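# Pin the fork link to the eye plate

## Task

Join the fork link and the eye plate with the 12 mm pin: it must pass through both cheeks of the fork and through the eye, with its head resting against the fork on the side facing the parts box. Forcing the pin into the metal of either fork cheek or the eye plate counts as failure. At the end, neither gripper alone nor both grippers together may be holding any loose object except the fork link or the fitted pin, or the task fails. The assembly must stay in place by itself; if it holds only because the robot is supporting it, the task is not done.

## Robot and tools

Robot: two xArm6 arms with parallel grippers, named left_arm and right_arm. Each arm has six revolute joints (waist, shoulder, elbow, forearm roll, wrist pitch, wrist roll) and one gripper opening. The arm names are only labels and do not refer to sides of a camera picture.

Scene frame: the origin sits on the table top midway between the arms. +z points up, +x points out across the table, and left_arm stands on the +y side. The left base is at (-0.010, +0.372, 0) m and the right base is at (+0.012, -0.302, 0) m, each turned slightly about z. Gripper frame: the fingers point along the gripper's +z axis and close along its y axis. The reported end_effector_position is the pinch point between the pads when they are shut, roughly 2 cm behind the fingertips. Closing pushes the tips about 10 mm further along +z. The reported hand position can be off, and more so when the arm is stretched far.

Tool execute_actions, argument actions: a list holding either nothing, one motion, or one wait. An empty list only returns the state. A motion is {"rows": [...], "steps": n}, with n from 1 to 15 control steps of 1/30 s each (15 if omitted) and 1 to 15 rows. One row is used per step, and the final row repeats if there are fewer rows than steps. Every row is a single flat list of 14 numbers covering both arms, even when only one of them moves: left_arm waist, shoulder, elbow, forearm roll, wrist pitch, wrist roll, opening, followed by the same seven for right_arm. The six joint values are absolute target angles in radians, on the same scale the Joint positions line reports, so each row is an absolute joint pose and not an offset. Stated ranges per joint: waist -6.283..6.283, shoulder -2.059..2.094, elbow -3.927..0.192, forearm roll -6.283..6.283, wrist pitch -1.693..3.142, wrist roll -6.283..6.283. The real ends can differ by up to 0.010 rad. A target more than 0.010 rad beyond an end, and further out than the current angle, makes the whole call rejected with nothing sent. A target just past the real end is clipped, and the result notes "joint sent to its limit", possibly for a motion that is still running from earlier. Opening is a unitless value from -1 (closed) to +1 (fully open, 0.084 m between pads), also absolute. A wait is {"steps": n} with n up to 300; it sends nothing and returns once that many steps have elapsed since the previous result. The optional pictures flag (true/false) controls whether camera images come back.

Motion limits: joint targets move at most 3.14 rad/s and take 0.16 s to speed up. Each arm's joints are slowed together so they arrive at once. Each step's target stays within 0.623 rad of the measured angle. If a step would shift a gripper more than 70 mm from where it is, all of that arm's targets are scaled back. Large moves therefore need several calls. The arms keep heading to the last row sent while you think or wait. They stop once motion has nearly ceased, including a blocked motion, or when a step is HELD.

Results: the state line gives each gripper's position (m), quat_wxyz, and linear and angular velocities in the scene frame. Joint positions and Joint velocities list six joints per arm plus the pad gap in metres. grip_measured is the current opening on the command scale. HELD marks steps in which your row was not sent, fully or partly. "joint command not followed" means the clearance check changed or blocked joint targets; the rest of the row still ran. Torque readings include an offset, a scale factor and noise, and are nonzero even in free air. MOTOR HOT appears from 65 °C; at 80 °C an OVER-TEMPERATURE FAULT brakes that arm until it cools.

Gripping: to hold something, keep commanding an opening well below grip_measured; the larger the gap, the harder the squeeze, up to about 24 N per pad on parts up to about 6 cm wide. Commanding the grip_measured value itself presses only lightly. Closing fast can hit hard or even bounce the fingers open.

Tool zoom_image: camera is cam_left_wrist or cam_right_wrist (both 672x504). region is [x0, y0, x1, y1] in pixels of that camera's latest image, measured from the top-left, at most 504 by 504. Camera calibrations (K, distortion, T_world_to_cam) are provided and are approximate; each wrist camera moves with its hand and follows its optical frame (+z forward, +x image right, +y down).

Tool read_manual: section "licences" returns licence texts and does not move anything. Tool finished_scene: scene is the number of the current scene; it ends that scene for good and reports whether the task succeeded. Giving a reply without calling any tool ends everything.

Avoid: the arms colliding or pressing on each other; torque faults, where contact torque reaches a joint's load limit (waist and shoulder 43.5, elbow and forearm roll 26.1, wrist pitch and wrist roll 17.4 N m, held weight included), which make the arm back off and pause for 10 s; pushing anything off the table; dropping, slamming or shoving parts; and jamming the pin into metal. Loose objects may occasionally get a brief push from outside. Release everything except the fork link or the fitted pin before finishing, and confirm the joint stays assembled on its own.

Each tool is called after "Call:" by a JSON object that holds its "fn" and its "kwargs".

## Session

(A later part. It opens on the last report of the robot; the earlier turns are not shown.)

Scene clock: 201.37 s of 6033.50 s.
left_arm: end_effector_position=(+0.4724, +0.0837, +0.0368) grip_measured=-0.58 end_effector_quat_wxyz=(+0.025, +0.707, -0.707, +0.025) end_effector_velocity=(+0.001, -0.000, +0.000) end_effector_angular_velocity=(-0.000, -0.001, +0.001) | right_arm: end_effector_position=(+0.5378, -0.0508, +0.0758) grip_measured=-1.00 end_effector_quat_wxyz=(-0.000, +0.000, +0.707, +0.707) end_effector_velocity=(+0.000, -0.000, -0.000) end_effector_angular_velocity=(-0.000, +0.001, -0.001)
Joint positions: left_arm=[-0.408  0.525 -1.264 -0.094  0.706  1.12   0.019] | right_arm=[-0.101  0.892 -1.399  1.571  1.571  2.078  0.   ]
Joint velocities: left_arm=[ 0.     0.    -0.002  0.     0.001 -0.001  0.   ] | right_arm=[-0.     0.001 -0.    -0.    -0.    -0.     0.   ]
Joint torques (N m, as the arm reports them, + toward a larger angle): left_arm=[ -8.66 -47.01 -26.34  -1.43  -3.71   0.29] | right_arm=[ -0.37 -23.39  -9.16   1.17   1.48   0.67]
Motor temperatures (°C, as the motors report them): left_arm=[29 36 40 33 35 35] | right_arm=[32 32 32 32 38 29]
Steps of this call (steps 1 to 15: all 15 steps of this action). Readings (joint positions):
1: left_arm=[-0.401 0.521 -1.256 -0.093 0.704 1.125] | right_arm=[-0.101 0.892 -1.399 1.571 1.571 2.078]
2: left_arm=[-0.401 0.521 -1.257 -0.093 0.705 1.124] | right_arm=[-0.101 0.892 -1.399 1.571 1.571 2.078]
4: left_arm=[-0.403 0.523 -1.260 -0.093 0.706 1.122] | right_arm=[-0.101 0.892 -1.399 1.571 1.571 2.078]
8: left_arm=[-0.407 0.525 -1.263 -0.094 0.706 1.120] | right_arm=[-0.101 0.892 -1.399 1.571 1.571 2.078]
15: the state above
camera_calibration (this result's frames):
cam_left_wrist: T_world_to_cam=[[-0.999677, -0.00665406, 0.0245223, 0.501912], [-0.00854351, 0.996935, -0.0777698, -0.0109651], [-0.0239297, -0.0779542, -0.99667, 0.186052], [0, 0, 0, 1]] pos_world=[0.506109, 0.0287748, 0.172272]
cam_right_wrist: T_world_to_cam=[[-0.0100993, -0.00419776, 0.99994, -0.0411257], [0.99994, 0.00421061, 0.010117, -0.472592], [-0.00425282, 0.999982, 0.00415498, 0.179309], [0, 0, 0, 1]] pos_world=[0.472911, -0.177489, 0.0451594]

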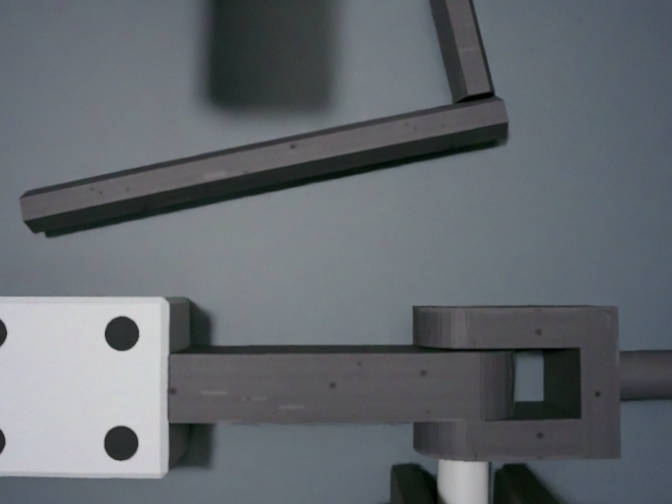

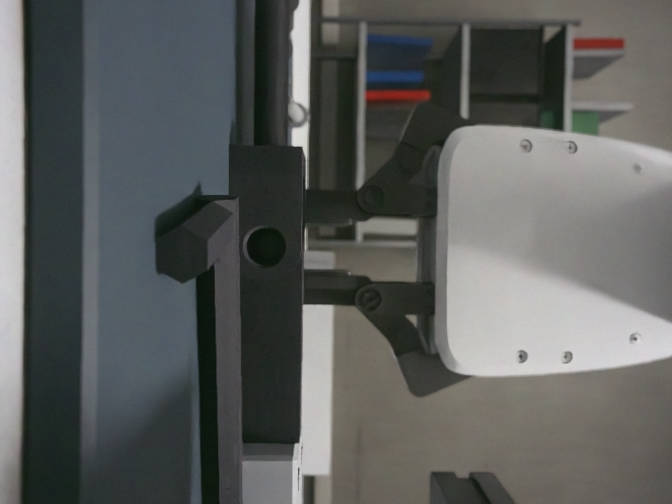

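Call:
{"fn": "execute_actions", "kwargs": {"actions": [{"rows":[[-0.4073,0.5249,-1.2647,-0.094,0.7059,1.1199,-0.35,-0.101,0.892,-1.399,1.571,1.571,2.078,-1]]}], "pictures": false}}

Call:
{"fn": "execute_actions", "kwargs": {"actions": [{"rows":[[-0.351,0.472,-1.179,-0.094,0.673,1.176,-0.35,-0.101,0.892,-1.399,1.571,1.571,2.078,-1]]}], "pictures": false}}

Call:
{"fn": "execute_actions", "kwargs": {"actions": [{"rows":[[-0.351,0.472,-1.179,-0.094,0.673,1.176,-1,-0.101,0.892,-1.399,1.571,1.571,2.078,-1]]}]}}

Scene clock: 210.03 s of 6033.50 s.
left_arm: end_effector_position=(+0.4732, +0.0834, +0.0377) grip_measured=-0.37 end_effector_quat_wxyz=(+0.025, +0.707, -0.707, +0.026) end_effector_velocity=(+0.000, +0.002, +0.000) end_effector_angular_velocity=(+0.001, +0.003, +0.003) | right_arm: end_effector_position=(+0.5378, -0.0508, +0.0758) grip_measured=-1.00 end_effector_quat_wxyz=(-0.000, +0.000, +0.707, +0.707) end_effector_velocity=(-0.001, +0.001, -0.000) end_effector_angular_velocity=(-0.000, +0.001, +0.002)
Joint positions: left_arm=[-0.408  0.525 -1.265 -0.094  0.705  1.12   0.028] | right_arm=[-0.101  0.892 -1.399  1.571  1.571  2.078  0.   ]
Joint velocities: left_arm=[ 0.003 -0.    -0.    -0.     0.003 -0.    -0.   ] | right_arm=[ 0.002  0.001  0.     0.    -0.     0.     0.   ]
Joint torques (N m, as the arm reports them, + toward a larger angle): left_arm=[ -0.5  -40.68 -18.05   0.29  -1.23   0.25] | right_arm=[ -0.02 -23.74  -9.39   1.26   1.44   0.64]
Motor temperatures (°C, as the motors report them): left_arm=[29 37 41 33 35 35] | right_arm=[32 32 32 32 38 29]
Steps of this call (steps 1 to 15: the robot went on to your last target; steps 16 to 90: nothing new was sent; then 5.17 s passed at rest; steps 91 to 105: all 15 steps of this action). Readings (joint positions):
91: left_arm=[-0.407 0.525 -1.265 -0.094 0.706 1.120] | right_arm=[-0.101 0.892 -1.399 1.571 1.571 2.078]
92: left_arm=[-0.408 0.525 -1.265 -0.094 0.705 1.120] | right_arm=[-0.101 0.892 -1.399 1.571 1.571 2.078]
94: left_arm=[-0.410 0.522 -1.272 -0.095 0.701 1.120] | right_arm=[-0.101 0.892 -1.399 1.571 1.571 2.078]
98: left_arm=[-0.410 0.522 -1.270 -0.095 0.702 1.120] | right_arm=[-0.101 0.892 -1.399 1.571 1.571 2.078]
105: the state above

Scene clock: 210.53 s of 6033.50 s.
left_arm: end_effector_position=(+0.4720, +0.1198, +0.0375) grip_measured=-0.37 end_effector_quat_wxyz=(+0.022, +0.708, -0.706, +0.026) end_effector_velocity=(-0.001, +0.004, -0.001) end_effector_angular_velocity=(+0.001, +0.001, -0.001) | right_arm: end_effector_position=(+0.5378, -0.0508, +0.0758) grip_measured=-1.00 end_effector_quat_wxyz=(-0.000, +0.000, +0.707, +0.707) end_effector_velocity=(+0.000, -0.001, -0.001) end_effector_angular_velocity=(+0.000, +0.001, -0.001)
Joint positions: left_arm=[-0.352  0.473 -1.18  -0.094  0.673  1.175  0.028] | right_arm=[-0.101  0.892 -1.399  1.571  1.571  2.078  0.   ]
Joint velocities: left_arm=[ 0.006 -0.005  0.011 -0.001 -0.004  0.008 -0.   ] | right_arm=[-0.002  0.002  0.    -0.     0.    -0.     0.   ]
Joint torques (N m, as the arm reports them, + toward a larger angle): left_arm=[ -0.05 -39.19 -18.03   0.65  -1.47   0.32] | right_arm=[ -0.1  -23.75  -9.25   1.2    1.46   0.78]
Motor temperatures (°C, as the motors report them): left_arm=[29 37 41 33 35 35] | right_arm=[32 32 32 32 38 29]
Steps of this call (steps 1 to 15: all 15 steps of this action). Readings (joint positions):
1: left_arm=[-0.408 0.524 -1.265 -0.094 0.705 1.120] | right_arm=[-0.101 0.892 -1.399 1.571 1.571 2.078]
2: left_arm=[-0.406 0.522 -1.261 -0.094 0.704 1.123] | right_arm=[-0.101 0.892 -1.399 1.571 1.571 2.078]
4: left_arm=[-0.387 0.504 -1.231 -0.094 0.692 1.143] | right_arm=[-0.101 0.892 -1.399 1.571 1.571 2.078]
8: left_arm=[-0.356 0.478 -1.190 -0.094 0.678 1.168] | right_arm=[-0.101 0.892 -1.399 1.571 1.571 2.078]
15: the state above

Scene clock: 211.03 s of 6033.50 s.
left_arm: end_effector_position=(+0.4720, +0.1204, +0.0375) grip_measured=-1.00 end_effector_quat_wxyz=(+0.022, +0.708, -0.706, +0.026) end_effector_velocity=(+0.000, +0.000, +0.000) end_effector_angular_velocity=(+0.000, -0.001, +0.000) | right_arm: end_effector_position=(+0.5378, -0.0508, +0.0758) grip_measured=-1.00 end_effector_quat_wxyz=(-0.000, +0.000, +0.707, +0.707) end_effector_velocity=(-0.001, +0.001, -0.000) end_effector_angular_velocity=(+0.001, +0.001, +0.002)
Joint positions: left_arm=[-0.351  0.472 -1.179 -0.094  0.673  1.176  0.   ] | right_arm=[-0.101  0.892 -1.399  1.571  1.571  2.078  0.   ]
Joint velocities: left_arm=[ 0. -0.  0.  0. -0. -0.  0.] | right_arm=[ 0.001  0.001  0.    -0.     0.001  0.     0.   ]
Joint torques (N m, as the arm reports them, + toward a larger angle): left_arm=[ -0.71 -38.7  -17.79   0.27  -1.34   0.37] | right_arm=[ -0.07 -23.82  -9.24   1.32   1.39   0.66]
Motor temperatures (°C, as the motors report them): left_arm=[29 37 41 33 35 35] | right_arm=[32 32 32 32 38 29]
Steps of this call (steps 1 to 15: all 15 steps of this action). Readings (joint positions):
1: left_arm=[-0.352 0.473 -1.180 -0.094 0.673 1.176] | right_arm=[-0.101 0.892 -1.399 1.571 1.571 2.078]
2: left_arm=[-0.352 0.472 -1.180 -0.094 0.673 1.176] | right_arm=[-0.101 0.892 -1.399 1.571 1.571 2.078]
4: left_arm=[-0.351 0.472 -1.179 -0.094 0.673 1.176] | right_arm=[-0.101 0.892 -1.399 1.571 1.571 2.078]
8: left_arm=[-0.351 0.472 -1.179 -0.094 0.673 1.176] | right_arm=[-0.101 0.892 -1.399 1.571 1.571 2.078]
15: the state above
camera_calibration (this result's frames):
cam_left_wrist: T_world_to_cam=[[-0.999783, -0.00944037, 0.0185752, 0.502371], [-0.0108254, 0.997054, -0.0759342, -0.046498], [-0.0178036, -0.0761188, -0.99694, 0.186529], [0, 0, 0, 1]] pos_world=[0.50508, 0.065302, 0.173096]
cam_right_wrist: T_world_to_cam=[[-0.0100994, -0.00419776, 0.99994, -0.0411256], [0.99994, 0.00421051, 0.0101171, -0.472592], [-0.00425273, 0.999982, 0.00415498, 0.179309], [0, 0, 0, 1]] pos_world=[0.472911, -0.177489, 0.0451594]

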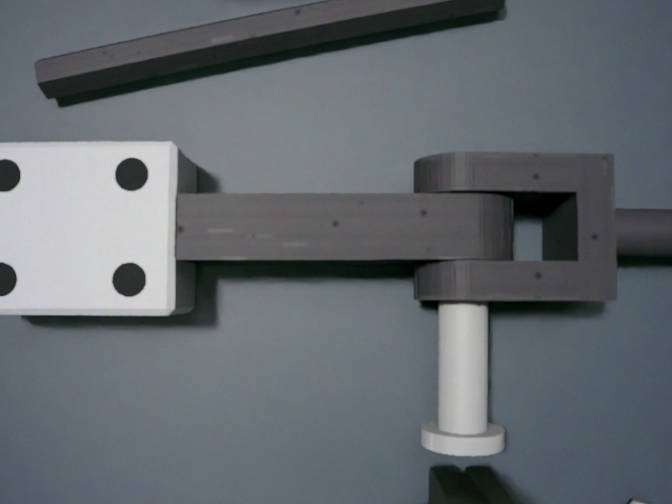

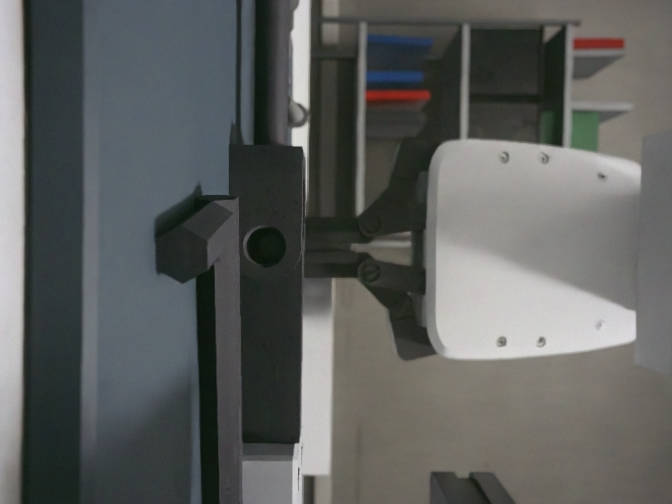

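Call:
{"fn": "execute_actions", "kwargs": {"actions": [{"rows":[[-0.363,0.4817,-1.195,-0.094,0.6795,1.164,-1,-0.101,0.892,-1.399,1.571,1.571,2.078,-1]]}], "pictures": false}}

Call:
{"fn": "execute_actions", "kwargs": {"actions": [{"rows":[[-0.3752,0.4915,-1.2114,-0.094,0.686,1.152,-1,-0.101,0.892,-1.399,1.571,1.571,2.078,-1]]}], "pictures": false}}

Call:
{"fn": "execute_actions", "kwargs": {"actions": [{"rows":[[-0.3871,0.5059,-1.2332,-0.094,0.6934,1.140,-1,-0.101,0.892,-1.399,1.571,1.571,2.078,-1]]}], "pictures": false}}

Call:
{"fn": "execute_actions", "kwargs": {"actions": [{"rows":[[-0.4021,0.5201,-1.2568,-0.094,0.7028,1.1251,-1,-0.101,0.892,-1.399,1.571,1.571,2.078,-1]]}]}}

Scene clock: 219.07 s of 6033.50 s.
left_arm: end_effector_position=(+0.4720, +0.1138, +0.0374) grip_measured=-1.00 end_effector_quat_wxyz=(+0.023, +0.708, -0.706, +0.026) end_effector_velocity=(-0.000, -0.001, -0.000) end_effector_angular_velocity=(+0.000, +0.001, -0.001) | right_arm: end_effector_position=(+0.5378, -0.0508, +0.0758) grip_measured=-1.00 end_effector_quat_wxyz=(-0.000, +0.000, +0.707, +0.707) end_effector_velocity=(+0.000, +0.000, +0.000) end_effector_angular_velocity=(-0.000, -0.000, +0.000)
Joint positions: left_arm=[-0.362  0.482 -1.194 -0.094  0.68   1.164  0.   ] | right_arm=[-0.101  0.892 -1.399  1.571  1.571  2.078  0.   ]
Joint velocities: left_arm=[-0.001  0.001 -0.001 -0.     0.    -0.001  0.   ] | right_arm=[ 0.001 -0.001  0.     0.    -0.     0.     0.   ]
Joint torques (N m, as the arm reports them, + toward a larger angle): left_arm=[ -4.01 -38.99 -19.17  -0.51  -1.78   0.35] | right_arm=[ -0.39 -23.57  -9.24   1.35   1.49   0.71]
Motor temperatures (°C, as the motors report them): left_arm=[29 37 40 33 35 35] | right_arm=[32 32 32 32 38 29]
Steps of this call (steps 1 to 15: the robot went on to your last target; steps 16 to 90: nothing new was sent; then 4.53 s passed at rest; steps 91 to 105: all 15 steps of this action). Readings (joint positions):
91: left_arm=[-0.351 0.472 -1.179 -0.094 0.673 1.176] | right_arm=[-0.101 0.892 -1.399 1.571 1.571 2.078]
92: left_arm=[-0.352 0.473 -1.181 -0.094 0.674 1.174] | right_arm=[-0.101 0.892 -1.399 1.571 1.571 2.078]
94: left_arm=[-0.358 0.478 -1.188 -0.094 0.677 1.169] | right_arm=[-0.101 0.892 -1.399 1.571 1.571 2.078]
98: left_arm=[-0.361 0.481 -1.193 -0.094 0.679 1.165] | right_arm=[-0.101 0.892 -1.399 1.571 1.571 2.078]
105: the state above

Scene clock: 219.57 s of 6033.50 s.
left_arm: end_effector_position=(+0.4730, +0.1120, +0.0365) grip_measured=-1.00 end_effector_quat_wxyz=(+0.024, +0.711, -0.702, +0.023) end_effector_velocity=(+0.001, +0.000, -0.001) end_effector_angular_velocity=(-0.001, +0.007, +0.007) | right_arm: end_effector_position=(+0.5378, -0.0508, +0.0758) grip_measured=-1.00 end_effector_quat_wxyz=(-0.000, +0.000, +0.707, +0.707) end_effector_velocity=(+0.000, -0.001, +0.001) end_effector_angular_velocity=(+0.001, -0.000, -0.001)
Joint positions: left_arm=[-0.363  0.491 -1.209 -0.093  0.691  1.152  0.   ] | right_arm=[-0.101  0.892 -1.399  1.571  1.571  2.078  0.   ]
Joint velocities: left_arm=[ 0.002  0.006 -0.009 -0.005  0.008 -0.001  0.   ] | right_arm=[-0.001 -0.     0.     0.     0.001  0.     0.   ]
Joint torques (N m, as the arm reports them, + toward a larger angle): left_arm=[-25.26 -34.08 -28.42  -5.    -6.41   0.28] | right_arm=[ -0.03 -23.83  -9.13   1.23   1.46   0.63]
Motor temperatures (°C, as the motors report them): left_arm=[29 37 40 33 35 35] | right_arm=[32 32 32 32 38 29]
Steps of this call (steps 1 to 15: all 15 steps of this action). Readings (joint positions):
1: left_arm=[-0.362 0.482 -1.194 -0.094 0.680 1.164] | right_arm=[-0.101 0.892 -1.399 1.571 1.571 2.078]
2: left_arm=[-0.363 0.483 -1.196 -0.093 0.682 1.162] | right_arm=[-0.101 0.892 -1.399 1.571 1.571 2.078]
4: left_arm=[-0.364 0.486 -1.202 -0.092 0.687 1.157] | right_arm=[-0.101 0.892 -1.399 1.571 1.571 2.078]
8: left_arm=[-0.364 0.489 -1.206 -0.091 0.690 1.153] | right_arm=[-0.101 0.892 -1.399 1.571 1.571 2.078]
15: the state above

Scene clock: 220.07 s of 6033.50 s.
left_arm: end_effector_position=(+0.4742, +0.1111, +0.0351) grip_measured=-1.00 end_effector_quat_wxyz=(+0.025, +0.714, -0.700, +0.016) end_effector_velocity=(+0.000, -0.000, +0.000) end_effector_angular_velocity=(+0.001, +0.003, +0.001) | right_arm: end_effector_position=(+0.5378, -0.0508, +0.0758) grip_measured=-1.00 end_effector_quat_wxyz=(-0.000, +0.000, +0.707, +0.707) end_effector_velocity=(+0.000, -0.000, -0.000) end_effector_angular_velocity=(-0.001, -0.000, -0.001)
Joint positions: left_arm=[-0.364  0.505 -1.231 -0.089  0.712  1.14   0.   ] | right_arm=[-0.101  0.892 -1.399  1.571  1.571  2.078  0.   ]
Joint velocities: left_arm=[ 0.     0.001 -0.003 -0.     0.005 -0.001  0.   ] | right_arm=[-0.001 -0.    -0.     0.    -0.001 -0.     0.   ]
Joint torques (N m, as the arm reports them, + toward a larger angle): left_arm=[-33.54 -29.97 -33.44  -7.35  -9.26  -0.18] | right_arm=[  0.   -23.46  -9.13   1.24   1.5    0.69]
Motor temperatures (°C, as the motors report them): left_arm=[29 37 41 33 35 35] | right_arm=[32 32 32 32 38 29]
Steps of this call (steps 1 to 15: all 15 steps of this action). Readings (joint positions):
1: left_arm=[-0.363 0.491 -1.209 -0.093 0.691 1.152] | right_arm=[-0.101 0.892 -1.399 1.571 1.571 2.078]
2: left_arm=[-0.364 0.493 -1.212 -0.093 0.693 1.150] | right_arm=[-0.101 0.892 -1.399 1.571 1.571 2.078]
4: left_arm=[-0.364 0.498 -1.220 -0.091 0.700 1.146] | right_arm=[-0.101 0.892 -1.399 1.571 1.571 2.078]
8: left_arm=[-0.364 0.503 -1.228 -0.089 0.709 1.142] | right_arm=[-0.101 0.892 -1.399 1.571 1.571 2.078]
15: the state above

Scene clock: 230.23 s of 6033.50 s.
left_arm: end_effector_position=(+0.4876, +0.1358, +0.0344) grip_measured=-1.00 end_effector_quat_wxyz=(+0.025, +0.733, -0.679, +0.013) end_effector_velocity=(+0.000, +0.000, +0.000) end_effector_angular_velocity=(+0.000, -0.000, -0.000) | right_arm: end_effector_position=(+0.5378, -0.0508, +0.0758) grip_measured=-1.00 end_effector_quat_wxyz=(-0.000, +0.000, +0.707, +0.707) end_effector_velocity=(+0.000, -0.000, -0.001) end_effector_angular_velocity=(-0.001, +0.001, -0.001)
Joint positions: left_arm=[-0.313  0.512 -1.241 -0.086  0.721  1.132  0.   ] | right_arm=[-0.101  0.892 -1.399  1.571  1.571  2.078  0.   ]
Joint velocities: left_arm=[ 0.     0.    -0.001  0.001  0.    -0.     0.   ] | right_arm=[-0.     0.001  0.     0.    -0.001 -0.     0.   ]
Joint torques (N m, as the arm reports them, + toward a larger angle): left_arm=[  1.58 -39.49 -17.35   0.47  -1.48   0.42] | right_arm=[  0.08 -23.65  -9.21   1.31   1.59   0.8 ]
Motor temperatures (°C, as the motors report them): left_arm=[29 37 40 33 35 35] | right_arm=[32 32 32 32 38 29]
TORQUE FAULT: the external load on joint 1 (waist) of the left arm reached its load limit, and that arm stopped for 10 seconds. A torque fault stops only its own arm. That arm's remaining commands of this call were not run. Joint 1 (waist) of that arm moved back by up to 3 degrees. That arm holds there, with its grip as last carried out, and accepts commands again: back off and push less far. That arm stops again, at the same cost, whenever a joint's load reaches its limit.
The stop of the left arm began at step 5 of this call (marked STOPPED below). From that step on that arm followed nothing that you had sent. 11 of its steps, steps kept back included, did not run and will not run. Nothing is kept back now, and the robot has no last target.
Steps of this call (steps 1 to 15: all 15 steps of this action; steps 16 to 305: the stop continued). Readings (joint positions):
1: left_arm=[-0.364 0.505 -1.231 -0.089 0.712 1.140] | right_arm=[-0.101 0.892 -1.399 1.571 1.571 2.078]
2: left_arm=[-0.365 0.507 -1.234 -0.088 0.714 1.138] | right_arm=[-0.101 0.892 -1.399 1.571 1.571 2.078]
4: left_arm=[-0.365 0.512 -1.241 -0.086 0.721 1.132] | right_arm=[-0.101 0.892 -1.399 1.571 1.571 2.078]
5: left_arm=[-0.362 0.513 -1.242 -0.085 0.725 1.132] | right_arm=[-0.101 0.892 -1.399 1.571 1.571 2.078] STOPPED (the left arm)
8: left_arm=[-0.346 0.518 -1.250 -0.089 0.717 1.131] | right_arm=[-0.101 0.892 -1.399 1.571 1.571 2.078]
305: the state above
camera_calibration (this result's frames):
cam_left_wrist: T_world_to_cam=[[-0.995648, -0.0825375, 0.0432628, 0.525143], [-0.0851064, 0.994481, -0.0613477, -0.025813], [-0.0379606, -0.0647627, -0.997178, 0.193122], [0, 0, 0, 1]] pos_world=[0.527992, 0.0815217, 0.168274]
cam_right_wrist: T_world_to_cam=[[-0.0100997, -0.00419773, 0.99994, -0.0411254], [0.99994, 0.00421078, 0.0101174, -0.472592], [-0.004253, 0.999982, 0.00415495, 0.179309], [0, 0, 0, 1]] pos_world=[0.472911, -0.177489, 0.0451594]

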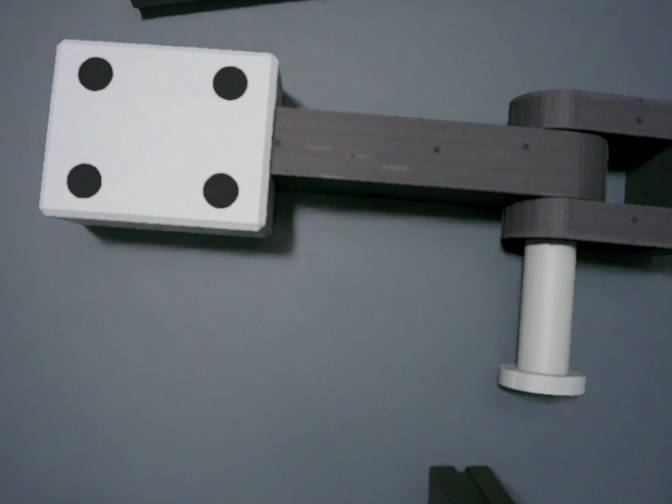

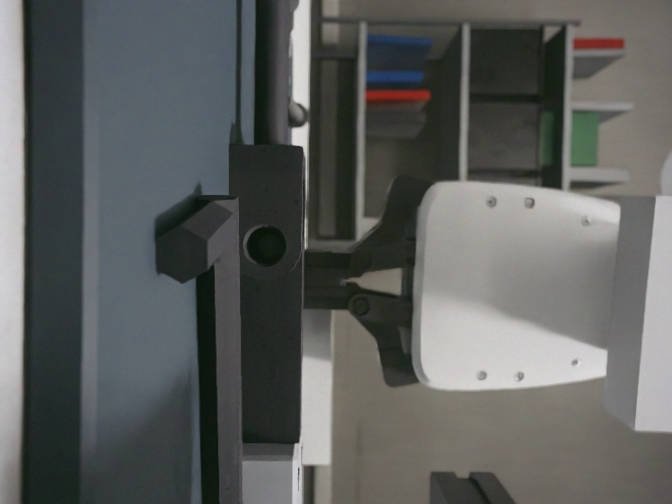

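Call:
{"fn": "execute_actions", "kwargs": {"actions": [{"rows":[[-0.351,0.472,-1.179,-0.094,0.673,1.176,-0.35,-0.101,0.892,-1.399,1.571,1.571,2.078,-1]]}], "pictures": false}}

Call:
{"fn": "execute_actions", "kwargs": {"actions": [{"rows":[[-0.370,0.4875,-1.2045,-0.094,0.683,1.157,-0.35,-0.101,0.892,-1.399,1.571,1.571,2.078,-1]]}]}}

Call:
{"fn": "zoom_image", "kwargs": {"camera": "cam_right_wrist", "region": [215,175,335,295]}}

Scene clock: 238.07 s of 6033.50 s.
left_arm: end_effector_position=(+0.4723, +0.1208, +0.0374) grip_measured=-0.37 end_effector_quat_wxyz=(+0.022, +0.708, -0.705, +0.026) end_effector_velocity=(-0.001, -0.002, +0.001) end_effector_angular_velocity=(-0.002, -0.004, -0.008) | right_arm: end_effector_position=(+0.5378, -0.0508, +0.0758) grip_measured=-1.00 end_effector_quat_wxyz=(-0.000, +0.000, +0.707, +0.707) end_effector_velocity=(-0.000, +0.000, -0.000) end_effector_angular_velocity=(+0.001, +0.001, +0.000)
Joint positions: left_arm=[-0.35   0.473 -1.18  -0.094  0.674  1.176  0.028] | right_arm=[-0.101  0.892 -1.399  1.571  1.571  2.078  0.   ]
Joint velocities: left_arm=[-0.005 -0.004  0.006 -0.001 -0.005  0.005 -0.   ] | right_arm=[-0.     0.001  0.     0.     0.001 -0.     0.   ]
Joint torques (N m, as the arm reports them, + toward a larger angle): left_arm=[ -0.24 -39.12 -17.8    0.51  -1.38   0.34] | right_arm=[ -0.25 -23.34  -9.25   1.31   1.53   0.67]
Motor temperatures (°C, as the motors report them): left_arm=[29 37 40 33 35 35] | right_arm=[32 32 32 32 38 29]
Steps of this call (steps 1 to 90: nothing new was sent; then 4.33 s passed at rest; steps 91 to 105: all 15 steps of this action). Readings (joint positions):
91: left_arm=[-0.313 0.512 -1.241 -0.086 0.721 1.132] | right_arm=[-0.101 0.892 -1.399 1.571 1.571 2.078]
92: left_arm=[-0.315 0.510 -1.237 -0.086 0.718 1.135] | right_arm=[-0.101 0.892 -1.399 1.571 1.571 2.078]
94: left_arm=[-0.328 0.494 -1.212 -0.089 0.699 1.152] | right_arm=[-0.101 0.892 -1.399 1.571 1.571 2.078]
98: left_arm=[-0.347 0.476 -1.186 -0.093 0.679 1.170] | right_arm=[-0.101 0.892 -1.399 1.571 1.571 2.078]
105: the state above

Scene clock: 238.57 s of 6033.50 s.
left_arm: end_effector_position=(+0.4721, +0.1087, +0.0376) grip_measured=-0.37 end_effector_quat_wxyz=(+0.023, +0.707, -0.706, +0.026) end_effector_velocity=(-0.000, -0.001, -0.000) end_effector_angular_velocity=(+0.000, +0.000, -0.001) | right_arm: end_effector_position=(+0.5378, -0.0508, +0.0758) grip_measured=-1.00 end_effector_quat_wxyz=(-0.000, +0.000, +0.707, +0.707) end_effector_velocity=(-0.000, +0.000, -0.000) end_effector_angular_velocity=(+0.000, +0.000, +0.001)
Joint positions: left_arm=[-0.37   0.487 -1.204 -0.094  0.683  1.157  0.028] | right_arm=[-0.101  0.892 -1.399  1.571  1.571  2.078  0.   ]
Joint velocities: left_arm=[-0.002  0.001 -0.002  0.     0.001 -0.001  0.   ] | right_arm=[ 0.001  0.     0.    -0.     0.    -0.     0.   ]
Joint torques (N m, as the arm reports them, + toward a larger angle): left_arm=[ -0.44 -39.09 -17.84   0.35  -1.42   0.47] | right_arm=[ -0.05 -23.58  -9.1    1.25   1.49   0.77]
Motor temperatures (°C, as the motors report them): left_arm=[29 37 40 33 35 35] | right_arm=[32 32 32 32 38 29]
Steps of this call (steps 1 to 15: all 15 steps of this action). Readings (joint positions):
1: left_arm=[-0.350 0.473 -1.180 -0.094 0.673 1.175] | right_arm=[-0.101 0.892 -1.399 1.571 1.571 2.078]
2: left_arm=[-0.352 0.474 -1.182 -0.094 0.675 1.173] | right_arm=[-0.101 0.892 -1.399 1.571 1.571 2.078]
4: left_arm=[-0.361 0.481 -1.193 -0.094 0.679 1.165] | right_arm=[-0.101 0.892 -1.399 1.571 1.571 2.078]
8: left_arm=[-0.368 0.486 -1.202 -0.094 0.682 1.159] | right_arm=[-0.101 0.892 -1.399 1.571 1.571 2.078]
15: the state above
camera_calibration (this result's frames):
cam_left_wrist: T_world_to_cam=[[-0.999756, -0.00894853, 0.0201836, 0.502167], [-0.0104713, 0.997003, -0.0766475, -0.0349502], [-0.0194372, -0.0768402, -0.996854, 0.186548], [0, 0, 0, 1]] pos_world=[0.505305, 0.0536735, 0.173146]
cam_right_wrist: T_world_to_cam=[[-0.0100995, -0.00419773, 0.99994, -0.0411256], [0.99994, 0.00421052, 0.0101172, -0.472592], [-0.00425274, 0.999982, 0.00415495, 0.179309], [0, 0, 0, 1]] pos_world=[0.472911, -0.177489, 0.0451594]

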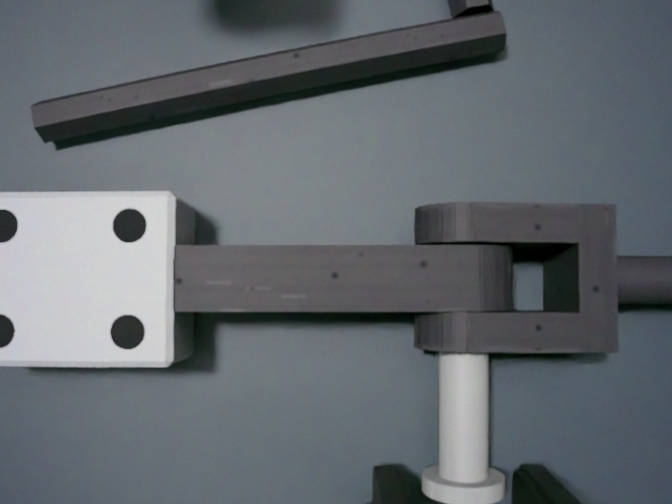

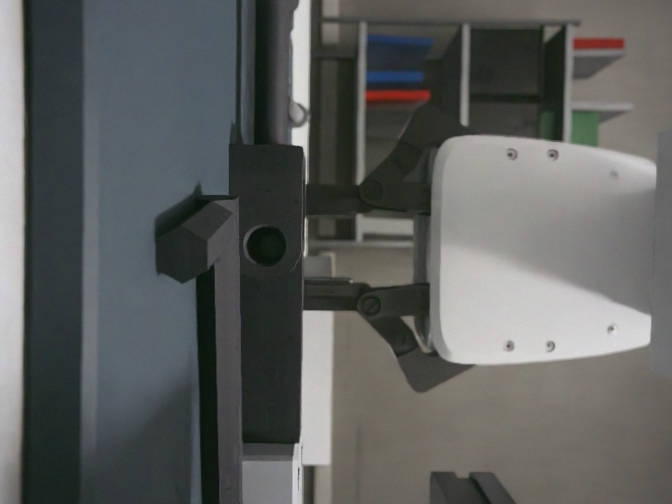

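Region (215, 175, 335, 295) of cam_right_wrist's 672x504 image, scaled by 4.200, with more detail than that image has.

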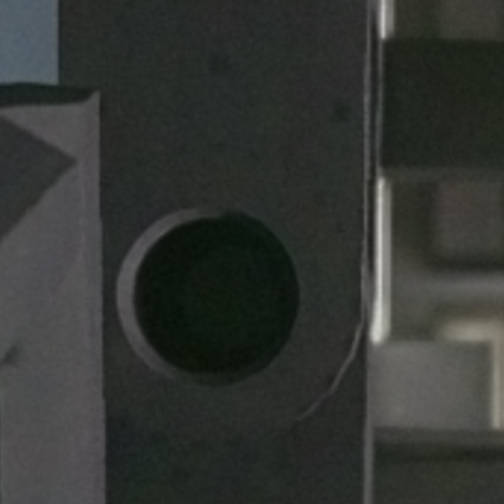

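Call:
{"fn": "execute_actions", "kwargs": {"actions": [{"rows":[[-0.370,0.4875,-1.2045,-0.094,0.683,1.157,-1,-0.101,0.892,-1.399,1.571,1.571,2.078,-1]]}], "pictures": false}}

Call:
{"fn": "execute_actions", "kwargs": {"actions": [{"rows":[[-0.370,0.4855,-1.2045,-0.094,0.685,1.157,-1,-0.101,0.892,-1.399,1.571,1.571,2.078,-1]]}], "pictures": false}}

Call:
{"fn": "execute_actions", "kwargs": {"actions": [{"rows":[[-0.3748,0.4896,-1.2113,-0.094,0.6877,1.1522,-1,-0.101,0.892,-1.399,1.571,1.571,2.078,-1]]}], "pictures": false}}

Scene clock: 244.40 s of 6033.50 s.
left_arm: end_effector_position=(+0.4720, +0.1086, +0.0376) grip_measured=-0.58 end_effector_quat_wxyz=(+0.023, +0.707, -0.706, +0.026) end_effector_velocity=(-0.000, +0.000, -0.000) end_effector_angular_velocity=(+0.000, +0.000, +0.001) | right_arm: end_effector_position=(+0.5378, -0.0508, +0.0758) grip_measured=-1.00 end_effector_quat_wxyz=(-0.000, +0.000, +0.707, +0.707) end_effector_velocity=(-0.000, +0.000, +0.000) end_effector_angular_velocity=(-0.000, -0.001, +0.001)
Joint positions: left_arm=[-0.37   0.488 -1.204 -0.094  0.683  1.157  0.019] | right_arm=[-0.101  0.892 -1.399  1.571  1.571  2.078  0.   ]
Joint velocities: left_arm=[-0.     0.     0.     0.    -0.    -0.001  0.   ] | right_arm=[ 0.001 -0.001 -0.    -0.    -0.     0.     0.   ]
Joint torques (N m, as the arm reports them, + toward a larger angle): left_arm=[ -0.18 -39.34 -18.25   0.57  -1.39   0.25] | right_arm=[ -0.16 -23.51  -9.17   1.38   1.53   0.66]
Motor temperatures (°C, as the motors report them): left_arm=[29 37 40 33 35 35] | right_arm=[32 32 32 32 38 29]
Steps of this call (steps 1 to 15: the robot went on to your last target; steps 16 to 90: nothing new was sent; then 2.33 s passed at rest; steps 91 to 105: all 15 steps of this action). Readings (joint positions):
91: left_arm=[-0.370 0.487 -1.205 -0.094 0.683 1.157] | right_arm=[-0.101 0.892 -1.399 1.571 1.571 2.078]
92: left_arm=[-0.370 0.487 -1.204 -0.094 0.683 1.157] | right_arm=[-0.101 0.892 -1.399 1.571 1.571 2.078]
94: left_arm=[-0.370 0.487 -1.204 -0.094 0.683 1.157] | right_arm=[-0.101 0.892 -1.399 1.571 1.571 2.078]
98: left_arm=[-0.370 0.487 -1.204 -0.094 0.683 1.157] | right_arm=[-0.101 0.892 -1.399 1.571 1.571 2.078]
105: the state above

Scene clock: 244.90 s of 6033.50 s.
left_arm: end_effector_position=(+0.4720, +0.1085, +0.0385) grip_measured=-0.58 end_effector_quat_wxyz=(+0.023, +0.707, -0.706, +0.026) end_effector_velocity=(-0.000, +0.000, -0.000) end_effector_angular_velocity=(-0.000, +0.001, +0.001) | right_arm: end_effector_position=(+0.5378, -0.0508, +0.0758) grip_measured=-1.00 end_effector_quat_wxyz=(-0.000, +0.000, +0.707, +0.707) end_effector_velocity=(-0.000, +0.001, -0.000) end_effector_angular_velocity=(-0.000, +0.001, +0.001)
Joint positions: left_arm=[-0.37   0.486 -1.204 -0.094  0.685  1.157  0.019] | right_arm=[-0.101  0.892 -1.399  1.571  1.571  2.078  0.   ]
Joint velocities: left_arm=[-0.    -0.     0.001 -0.001  0.    -0.    -0.   ] | right_arm=[ 0.001  0.    -0.    -0.    -0.     0.     0.   ]
Joint torques (N m, as the arm reports them, + toward a larger angle): left_arm=[ -0.03 -40.33 -18.12   0.26  -1.41   0.3 ] | right_arm=[ -0.27 -23.82  -9.21   1.3    1.51   0.71]
Motor temperatures (°C, as the motors report them): left_arm=[29 37 40 33 35 35] | right_arm=[32 32 32 32 38 29]
Steps of this call (steps 1 to 15: all 15 steps of this action). Readings (joint positions):
1: left_arm=[-0.370 0.487 -1.204 -0.094 0.683 1.157] | right_arm=[-0.101 0.892 -1.399 1.571 1.571 2.078]
2: left_arm=[-0.370 0.487 -1.204 -0.094 0.683 1.157] | right_arm=[-0.101 0.892 -1.399 1.571 1.571 2.078]
4: left_arm=[-0.370 0.486 -1.204 -0.094 0.684 1.157] | right_arm=[-0.101 0.892 -1.399 1.571 1.571 2.078]
8: left_arm=[-0.370 0.486 -1.204 -0.094 0.685 1.157] | right_arm=[-0.101 0.892 -1.399 1.571 1.571 2.078]
15: the state above

Scene clock: 245.40 s of 6033.50 s.
left_arm: end_effector_position=(+0.4720, +0.1056, +0.0384) grip_measured=-0.58 end_effector_quat_wxyz=(+0.023, +0.707, -0.706, +0.026) end_effector_velocity=(+0.000, -0.002, +0.001) end_effector_angular_velocity=(-0.002, -0.001, -0.000) | right_arm: end_effector_position=(+0.5378, -0.0508, +0.0758) grip_measured=-1.00 end_effector_quat_wxyz=(-0.000, +0.000, +0.707, +0.707) end_effector_velocity=(-0.000, +0.000, +0.001) end_effector_angular_velocity=(+0.002, -0.001, +0.001)
Joint positions: left_arm=[-0.375  0.49  -1.211 -0.094  0.688  1.152  0.019] | right_arm=[-0.101  0.892 -1.399  1.571  1.571  2.078  0.   ]
Joint velocities: left_arm=[-0.002  0.    -0.002 -0.002 -0.    -0.001 -0.   ] | right_arm=[-0.    -0.001  0.    -0.     0.002 -0.     0.   ]
Joint torques (N m, as the arm reports them, + toward a larger angle): left_arm=[ -1.05 -40.   -18.64   0.12  -1.56   0.49] | right_arm=[ -0.13 -23.45  -9.2    1.25   1.54   0.66]
Motor temperatures (°C, as the motors report them): left_arm=[29 37 40 33 35 35] | right_arm=[32 32 32 32 38 29]
Steps of this call (steps 1 to 15: all 15 steps of this action). Readings (joint positions):
1: left_arm=[-0.370 0.486 -1.205 -0.094 0.685 1.157] | right_arm=[-0.101 0.892 -1.399 1.571 1.571 2.078]
2: left_arm=[-0.371 0.486 -1.206 -0.094 0.686 1.156] | right_arm=[-0.101 0.892 -1.399 1.571 1.571 2.078]
4: left_arm=[-0.373 0.488 -1.208 -0.094 0.687 1.154] | right_arm=[-0.101 0.892 -1.399 1.571 1.571 2.078]
8: left_arm=[-0.374 0.489 -1.210 -0.094 0.688 1.153] | right_arm=[-0.101 0.892 -1.399 1.571 1.571 2.078]
15: the state above

Slides freely.

Call:
{"fn": "execute_actions", "kwargs": {"actions": [{"rows":[[-0.3811,0.4953,-1.2207,-0.094,0.6914,1.1459,-1,-0.101,0.892,-1.399,1.571,1.571,2.078,-1]]}], "pictures": false}}

Scene clock: 250.10 s of 6033.50 s.
left_arm: end_effector_position=(+0.4719, +0.1025, +0.0381) grip_measured=-0.58 end_effector_quat_wxyz=(+0.024, +0.708, -0.706, +0.025) end_effector_velocity=(-0.000, -0.001, -0.000) end_effector_angular_velocity=(+0.000, -0.000, +0.000) | right_arm: end_effector_position=(+0.5378, -0.0508, +0.0758) grip_measured=-1.00 end_effector_quat_wxyz=(-0.000, +0.000, +0.707, +0.707) end_effector_velocity=(+0.000, +0.000, +0.001) end_effector_angular_velocity=(+0.001, -0.001, +0.000)
Joint positions: left_arm=[-0.38   0.495 -1.22  -0.093  0.692  1.146  0.019] | right_arm=[-0.101  0.892 -1.399  1.571  1.571  2.078  0.   ]
Joint velocities: left_arm=[-0.001  0.001 -0.001  0.    -0.    -0.002 -0.   ] | right_arm=[-0.    -0.002 -0.     0.     0.001  0.     0.   ]
Joint torques (N m, as the arm reports them, + toward a larger angle): left_arm=[ -6.51 -40.57 -21.06  -0.86  -2.45   0.3 ] | right_arm=[  0.02 -23.79  -9.2    1.22   1.48   0.65]
Motor temperatures (°C, as the motors report them): left_arm=[29 37 40 33 35 35] | right_arm=[32 32 32 32 38 29]
Steps of this call (steps 1 to 15: the robot went on to your last target; steps 16 to 90: nothing new was sent; then 1.20 s passed at rest; steps 91 to 105: all 15 steps of this action). Readings (joint positions):
91: left_arm=[-0.375 0.490 -1.211 -0.094 0.688 1.152] | right_arm=[-0.101 0.892 -1.399 1.571 1.571 2.078]
92: left_arm=[-0.375 0.490 -1.213 -0.094 0.689 1.151] | right_arm=[-0.101 0.892 -1.399 1.571 1.571 2.078]
94: left_arm=[-0.378 0.493 -1.216 -0.094 0.690 1.149] | right_arm=[-0.101 0.892 -1.399 1.571 1.571 2.078]
98: left_arm=[-0.379 0.495 -1.219 -0.093 0.692 1.147] | right_arm=[-0.101 0.892 -1.399 1.571 1.571 2.078]
105: the state above

Call:
{"fn": "execute_actions", "kwargs": {"actions": [{"steps":10}]}}

Call:
{"fn": "zoom_image", "kwargs": {"camera": "cam_right_wrist", "region": [215,195,315,295]}}

Scene clock: 252.07 s of 6033.50 s.
left_arm: end_effector_position=(+0.4720, +0.1011, +0.0387) grip_measured=-0.58 end_effector_quat_wxyz=(+0.024, +0.707, -0.706, +0.026) end_effector_velocity=(+0.000, +0.000, -0.000) end_effector_angular_velocity=(+0.000, +0.000, +0.000) | right_arm: end_effector_position=(+0.5378, -0.0508, +0.0758) grip_measured=-1.00 end_effector_quat_wxyz=(-0.000, +0.000, +0.707, +0.707) end_effector_velocity=(-0.001, +0.001, +0.000) end_effector_angular_velocity=(+0.001, +0.001, +0.002)
Joint positions: left_arm=[-0.382  0.495 -1.221 -0.094  0.691  1.146  0.019] | right_arm=[-0.101  0.892 -1.399  1.571  1.571  2.078  0.   ]
Joint velocities: left_arm=[ 0.001 -0.     0.     0.     0.    -0.     0.   ] | right_arm=[ 0.001  0.    -0.    -0.     0.001  0.     0.   ]
Joint torques (N m, as the arm reports them, + toward a larger angle): left_arm=[  3.19 -41.87 -19.71   1.1   -1.69   0.42] | right_arm=[ -0.04 -23.69  -9.18   1.26   1.56   0.66]
Motor temperatures (°C, as the motors report them): left_arm=[29 37 40 33 35 35] | right_arm=[32 32 32 32 38 29]
Steps of this call (steps 1 to 15: the robot went on to your last target; steps 16 to 59: nothing new was sent). Readings (joint positions):
1: left_arm=[-0.380 0.495 -1.220 -0.093 0.692 1.146] | right_arm=[-0.101 0.892 -1.399 1.571 1.571 2.078]
2: left_arm=[-0.380 0.495 -1.220 -0.093 0.692 1.146] | right_arm=[-0.101 0.892 -1.399 1.571 1.571 2.078]
4: left_arm=[-0.380 0.495 -1.220 -0.094 0.692 1.146] | right_arm=[-0.101 0.892 -1.399 1.571 1.571 2.078]
8: left_arm=[-0.380 0.495 -1.220 -0.094 0.692 1.146] | right_arm=[-0.101 0.892 -1.399 1.571 1.571 2.078]
59: the state above
All arms were judged still, so your last target was given up. Only a new action makes them travel on or press farther. Fingers that are still opening or closing keep moving.
camera_calibration (this result's frames):
cam_left_wrist: T_world_to_cam=[[-0.99975, -0.00783266, 0.0209571, 0.50189], [-0.00943525, 0.996948, -0.0774979, -0.0276677], [-0.0202861, -0.0776762, -0.996772, 0.187525], [0, 0, 0, 1]] pos_world=[0.505308, 0.0460806, 0.174257]
cam_right_wrist: T_world_to_cam=[[-0.0100998, -0.00419777, 0.99994, -0.0411255], [0.99994, 0.00421056, 0.0101175, -0.472592], [-0.00425278, 0.999982, 0.00415499, 0.179309], [0, 0, 0, 1]] pos_world=[0.472911, -0.177489, 0.0451594]

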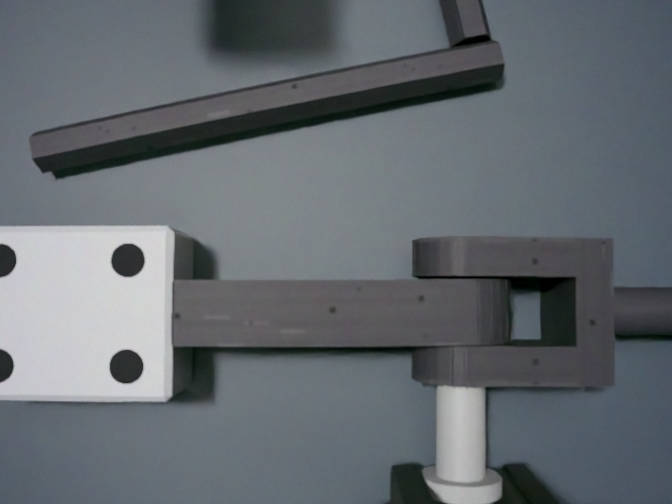

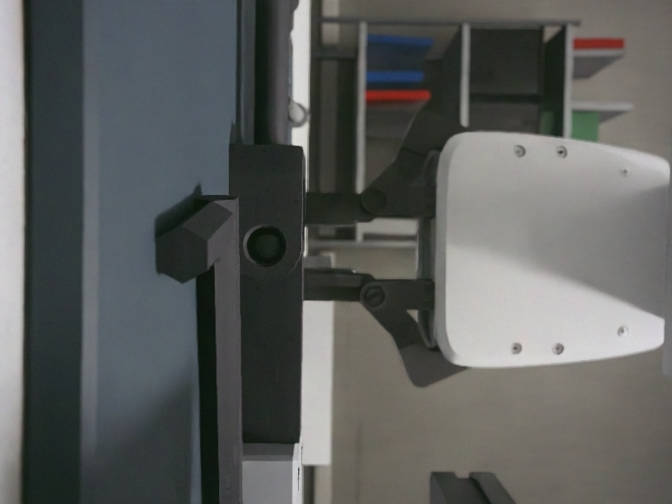

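Region (215, 195, 315, 295) of cam_right_wrist's 672x504 image, scaled by 5.040, with more detail than that image has.

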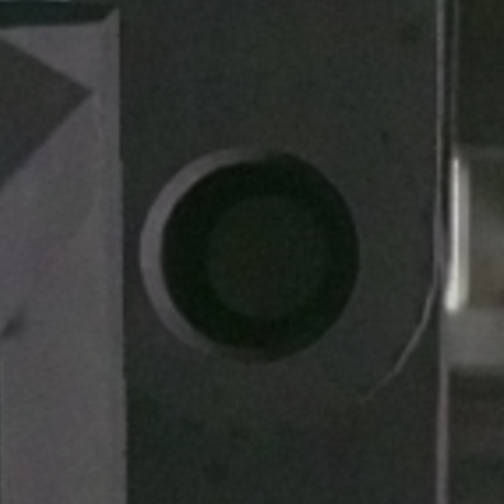

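Continue 5 mm, slightly lower (0.4) and +x 0.4.

Call:
{"fn": "execute_actions", "kwargs": {"actions": [{"rows":[[-0.3886,0.5042,-1.2341,-0.094,0.6959,1.1384,-1,-0.101,0.892,-1.399,1.571,1.571,2.078,-1]]}], "pictures": false}}

Scene clock: 255.40 s of 6033.50 s.
left_arm: end_effector_position=(+0.4722, +0.0983, +0.0372) grip_measured=-0.58 end_effector_quat_wxyz=(+0.024, +0.708, -0.706, +0.024) end_effector_velocity=(+0.000, -0.007, -0.002) end_effector_angular_velocity=(-0.005, -0.006, -0.006) | right_arm: end_effector_position=(+0.5378, -0.0508, +0.0758) grip_measured=-1.00 end_effector_quat_wxyz=(-0.000, +0.000, +0.707, +0.707) end_effector_velocity=(-0.001, +0.001, -0.001) end_effector_angular_velocity=(+0.001, +0.001, +0.002)
Joint positions: left_arm=[-0.386  0.504 -1.232 -0.093  0.697  1.138  0.019] | right_arm=[-0.101  0.892 -1.399  1.571  1.571  2.078  0.   ]
Joint velocities: left_arm=[-0.01   0.01  -0.006 -0.003 -0.011 -0.001 -0.   ] | right_arm=[ 0.001  0.002  0.     0.     0.001 -0.001  0.   ]
Joint torques (N m, as the arm reports them, + toward a larger angle): left_arm=[ -8.35 -39.32 -25.32  -1.75  -4.61   0.17] | right_arm=[  0.06 -23.6   -9.27   1.37   1.46   0.72]
Motor temperatures (°C, as the motors report them): left_arm=[29 37 40 33 35 35] | right_arm=[32 32 32 32 38 29]
Steps of this call (steps 1 to 85: nothing new was sent; steps 86 to 100: all 15 steps of this action). Readings (joint positions):
86: left_arm=[-0.381 0.495 -1.221 -0.094 0.691 1.146] | right_arm=[-0.101 0.892 -1.399 1.571 1.571 2.078]
87: left_arm=[-0.382 0.496 -1.223 -0.094 0.693 1.145] | right_arm=[-0.101 0.892 -1.399 1.571 1.571 2.078]
89: left_arm=[-0.383 0.499 -1.227 -0.093 0.696 1.142] | right_arm=[-0.101 0.892 -1.399 1.571 1.571 2.078]
93: left_arm=[-0.383 0.502 -1.230 -0.092 0.699 1.139] | right_arm=[-0.101 0.892 -1.399 1.571 1.571 2.078]
100: the state above

Call:
{"fn": "execute_actions", "kwargs": {"actions": [{"rows":[[-0.3886,0.5042,-1.2341,-0.094,0.6959,1.1384,-0.4,-0.101,0.892,-1.399,1.571,1.571,2.078,-1]]}], "pictures": false}}

Call:
{"fn": "execute_actions", "kwargs": {"actions": [{"steps":15}]}}

Scene clock: 260.73 s of 6033.50 s.
left_arm: end_effector_position=(+0.4743, +0.0962, +0.0399) grip_measured=-0.42 end_effector_quat_wxyz=(+0.023, +0.708, -0.706, +0.028) end_effector_velocity=(-0.005, -0.004, -0.004) end_effector_angular_velocity=(+0.003, +0.007, -0.009) | right_arm: end_effector_position=(+0.5378, -0.0508, +0.0758) grip_measured=-1.00 end_effector_quat_wxyz=(-0.000, +0.000, +0.707, +0.707) end_effector_velocity=(-0.000, +0.000, -0.001) end_effector_angular_velocity=(-0.002, +0.001, -0.000)
Joint positions: left_arm=[-0.387  0.503 -1.236 -0.094  0.695  1.138  0.026] | right_arm=[-0.101  0.892 -1.399  1.571  1.571  2.078  0.   ]
Joint velocities: left_arm=[-0.009  0.005  0.003 -0.002  0.001  0.001 -0.   ] | right_arm=[ 0.001  0.001  0.    -0.    -0.002  0.     0.   ]
Joint torques (N m, as the arm reports them, + toward a larger angle): left_arm=[ -0.21 -39.91 -17.88   0.21  -1.27   0.35] | right_arm=[ -0.06 -23.39  -9.12   1.25   1.62   0.74]
Motor temperatures (°C, as the motors report them): left_arm=[29 37 41 33 35 35] | right_arm=[32 32 32 32 38 29]
Steps of this call (steps 1 to 15: the robot went on to your last target; steps 16 to 90: nothing new was sent; then 1.83 s passed at rest; steps 91 to 105: all 15 steps of this action). Readings (joint positions):
91: left_arm=[-0.389 0.504 -1.234 -0.094 0.696 1.138] | right_arm=[-0.101 0.892 -1.399 1.571 1.571 2.078]
92: left_arm=[-0.389 0.504 -1.234 -0.094 0.696 1.138] | right_arm=[-0.101 0.892 -1.399 1.571 1.571 2.078]
94: left_arm=[-0.385 0.501 -1.236 -0.093 0.696 1.138] | right_arm=[-0.101 0.892 -1.399 1.571 1.571 2.078]
98: left_arm=[-0.385 0.501 -1.236 -0.093 0.696 1.138] | right_arm=[-0.101 0.892 -1.399 1.571 1.571 2.078]
105: the state above

Scene clock: 261.23 s of 6033.50 s.
left_arm: end_effector_position=(+0.4726, +0.0963, +0.0383) grip_measured=-0.42 end_effector_quat_wxyz=(+0.024, +0.707, -0.706, +0.026) end_effector_velocity=(-0.000, -0.000, -0.000) end_effector_angular_velocity=(+0.000, +0.001, -0.000) | right_arm: end_effector_position=(+0.5378, -0.0508, +0.0758) grip_measured=-1.00 end_effector_quat_wxyz=(-0.000, +0.000, +0.707, +0.707) end_effector_velocity=(-0.000, -0.000, -0.000) end_effector_angular_velocity=(+0.001, +0.001, -0.000)
Joint positions: left_arm=[-0.389  0.504 -1.234 -0.094  0.696  1.138  0.026] | right_arm=[-0.101  0.892 -1.399  1.571  1.571  2.078  0.   ]
Joint velocities: left_arm=[-0.     0.001 -0.    -0.     0.    -0.     0.   ] | right_arm=[-0.001  0.001 -0.     0.     0.001  0.     0.   ]
Joint torques (N m, as the arm reports them, + toward a larger angle): left_arm=[ -0.57 -39.83 -17.94   0.27  -1.31   0.43] | right_arm=[ -0.11 -23.58  -9.17   1.3    1.55   0.69]
Motor temperatures (°C, as the motors report them): left_arm=[29 37 41 33 35 35] | right_arm=[32 32 32 32 38 29]
Steps of this call (steps 1 to 15: the robot went on to your last target). Readings (joint positions):
1: left_arm=[-0.388 0.503 -1.236 -0.094 0.695 1.138] | right_arm=[-0.101 0.892 -1.399 1.571 1.571 2.078]
2: left_arm=[-0.388 0.503 -1.236 -0.094 0.695 1.138] | right_arm=[-0.101 0.892 -1.399 1.571 1.571 2.078]
4: left_arm=[-0.388 0.504 -1.235 -0.094 0.695 1.138] | right_arm=[-0.101 0.892 -1.399 1.571 1.571 2.078]
8: left_arm=[-0.388 0.504 -1.234 -0.094 0.696 1.138] | right_arm=[-0.101 0.892 -1.399 1.571 1.571 2.078]
15: the state above
All arms were judged still, so your last target was given up. Only a new action makes them travel on or press farther. Fingers that are still opening or closing keep moving.
camera_calibration (this result's frames):
cam_left_wrist: T_world_to_cam=[[-0.999733, -0.00798818, 0.0216917, 0.502416], [-0.00965013, 0.996936, -0.0776268, -0.0228282], [-0.0210051, -0.0778153, -0.996746, 0.187145], [0, 0, 0, 1]] pos_world=[0.505992, 0.0413343, 0.173866]
cam_right_wrist: T_world_to_cam=[[-0.0100998, -0.00419794, 0.99994, -0.0411255], [0.99994, 0.00421062, 0.0101174, -0.472592], [-0.00425284, 0.999982, 0.00415516, 0.179309], [0, 0, 0, 1]] pos_world=[0.472911, -0.177489, 0.0451594]

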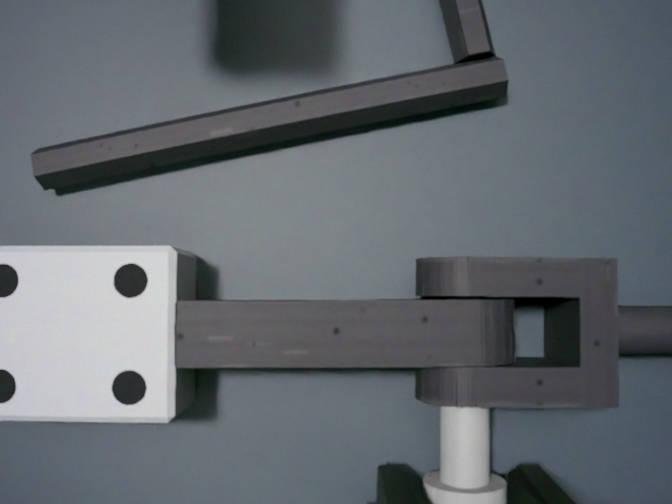

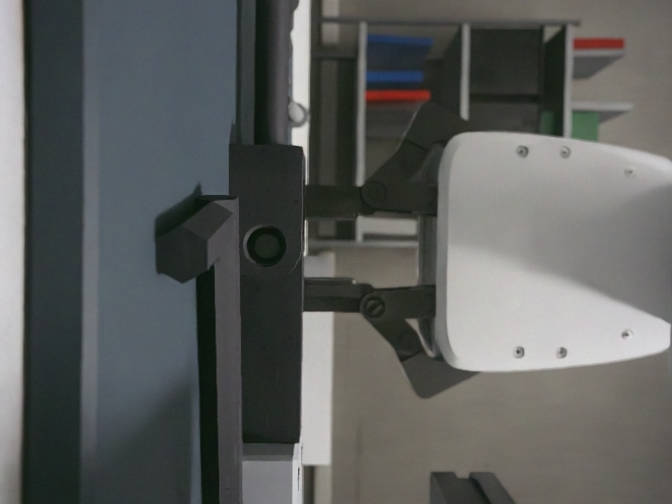

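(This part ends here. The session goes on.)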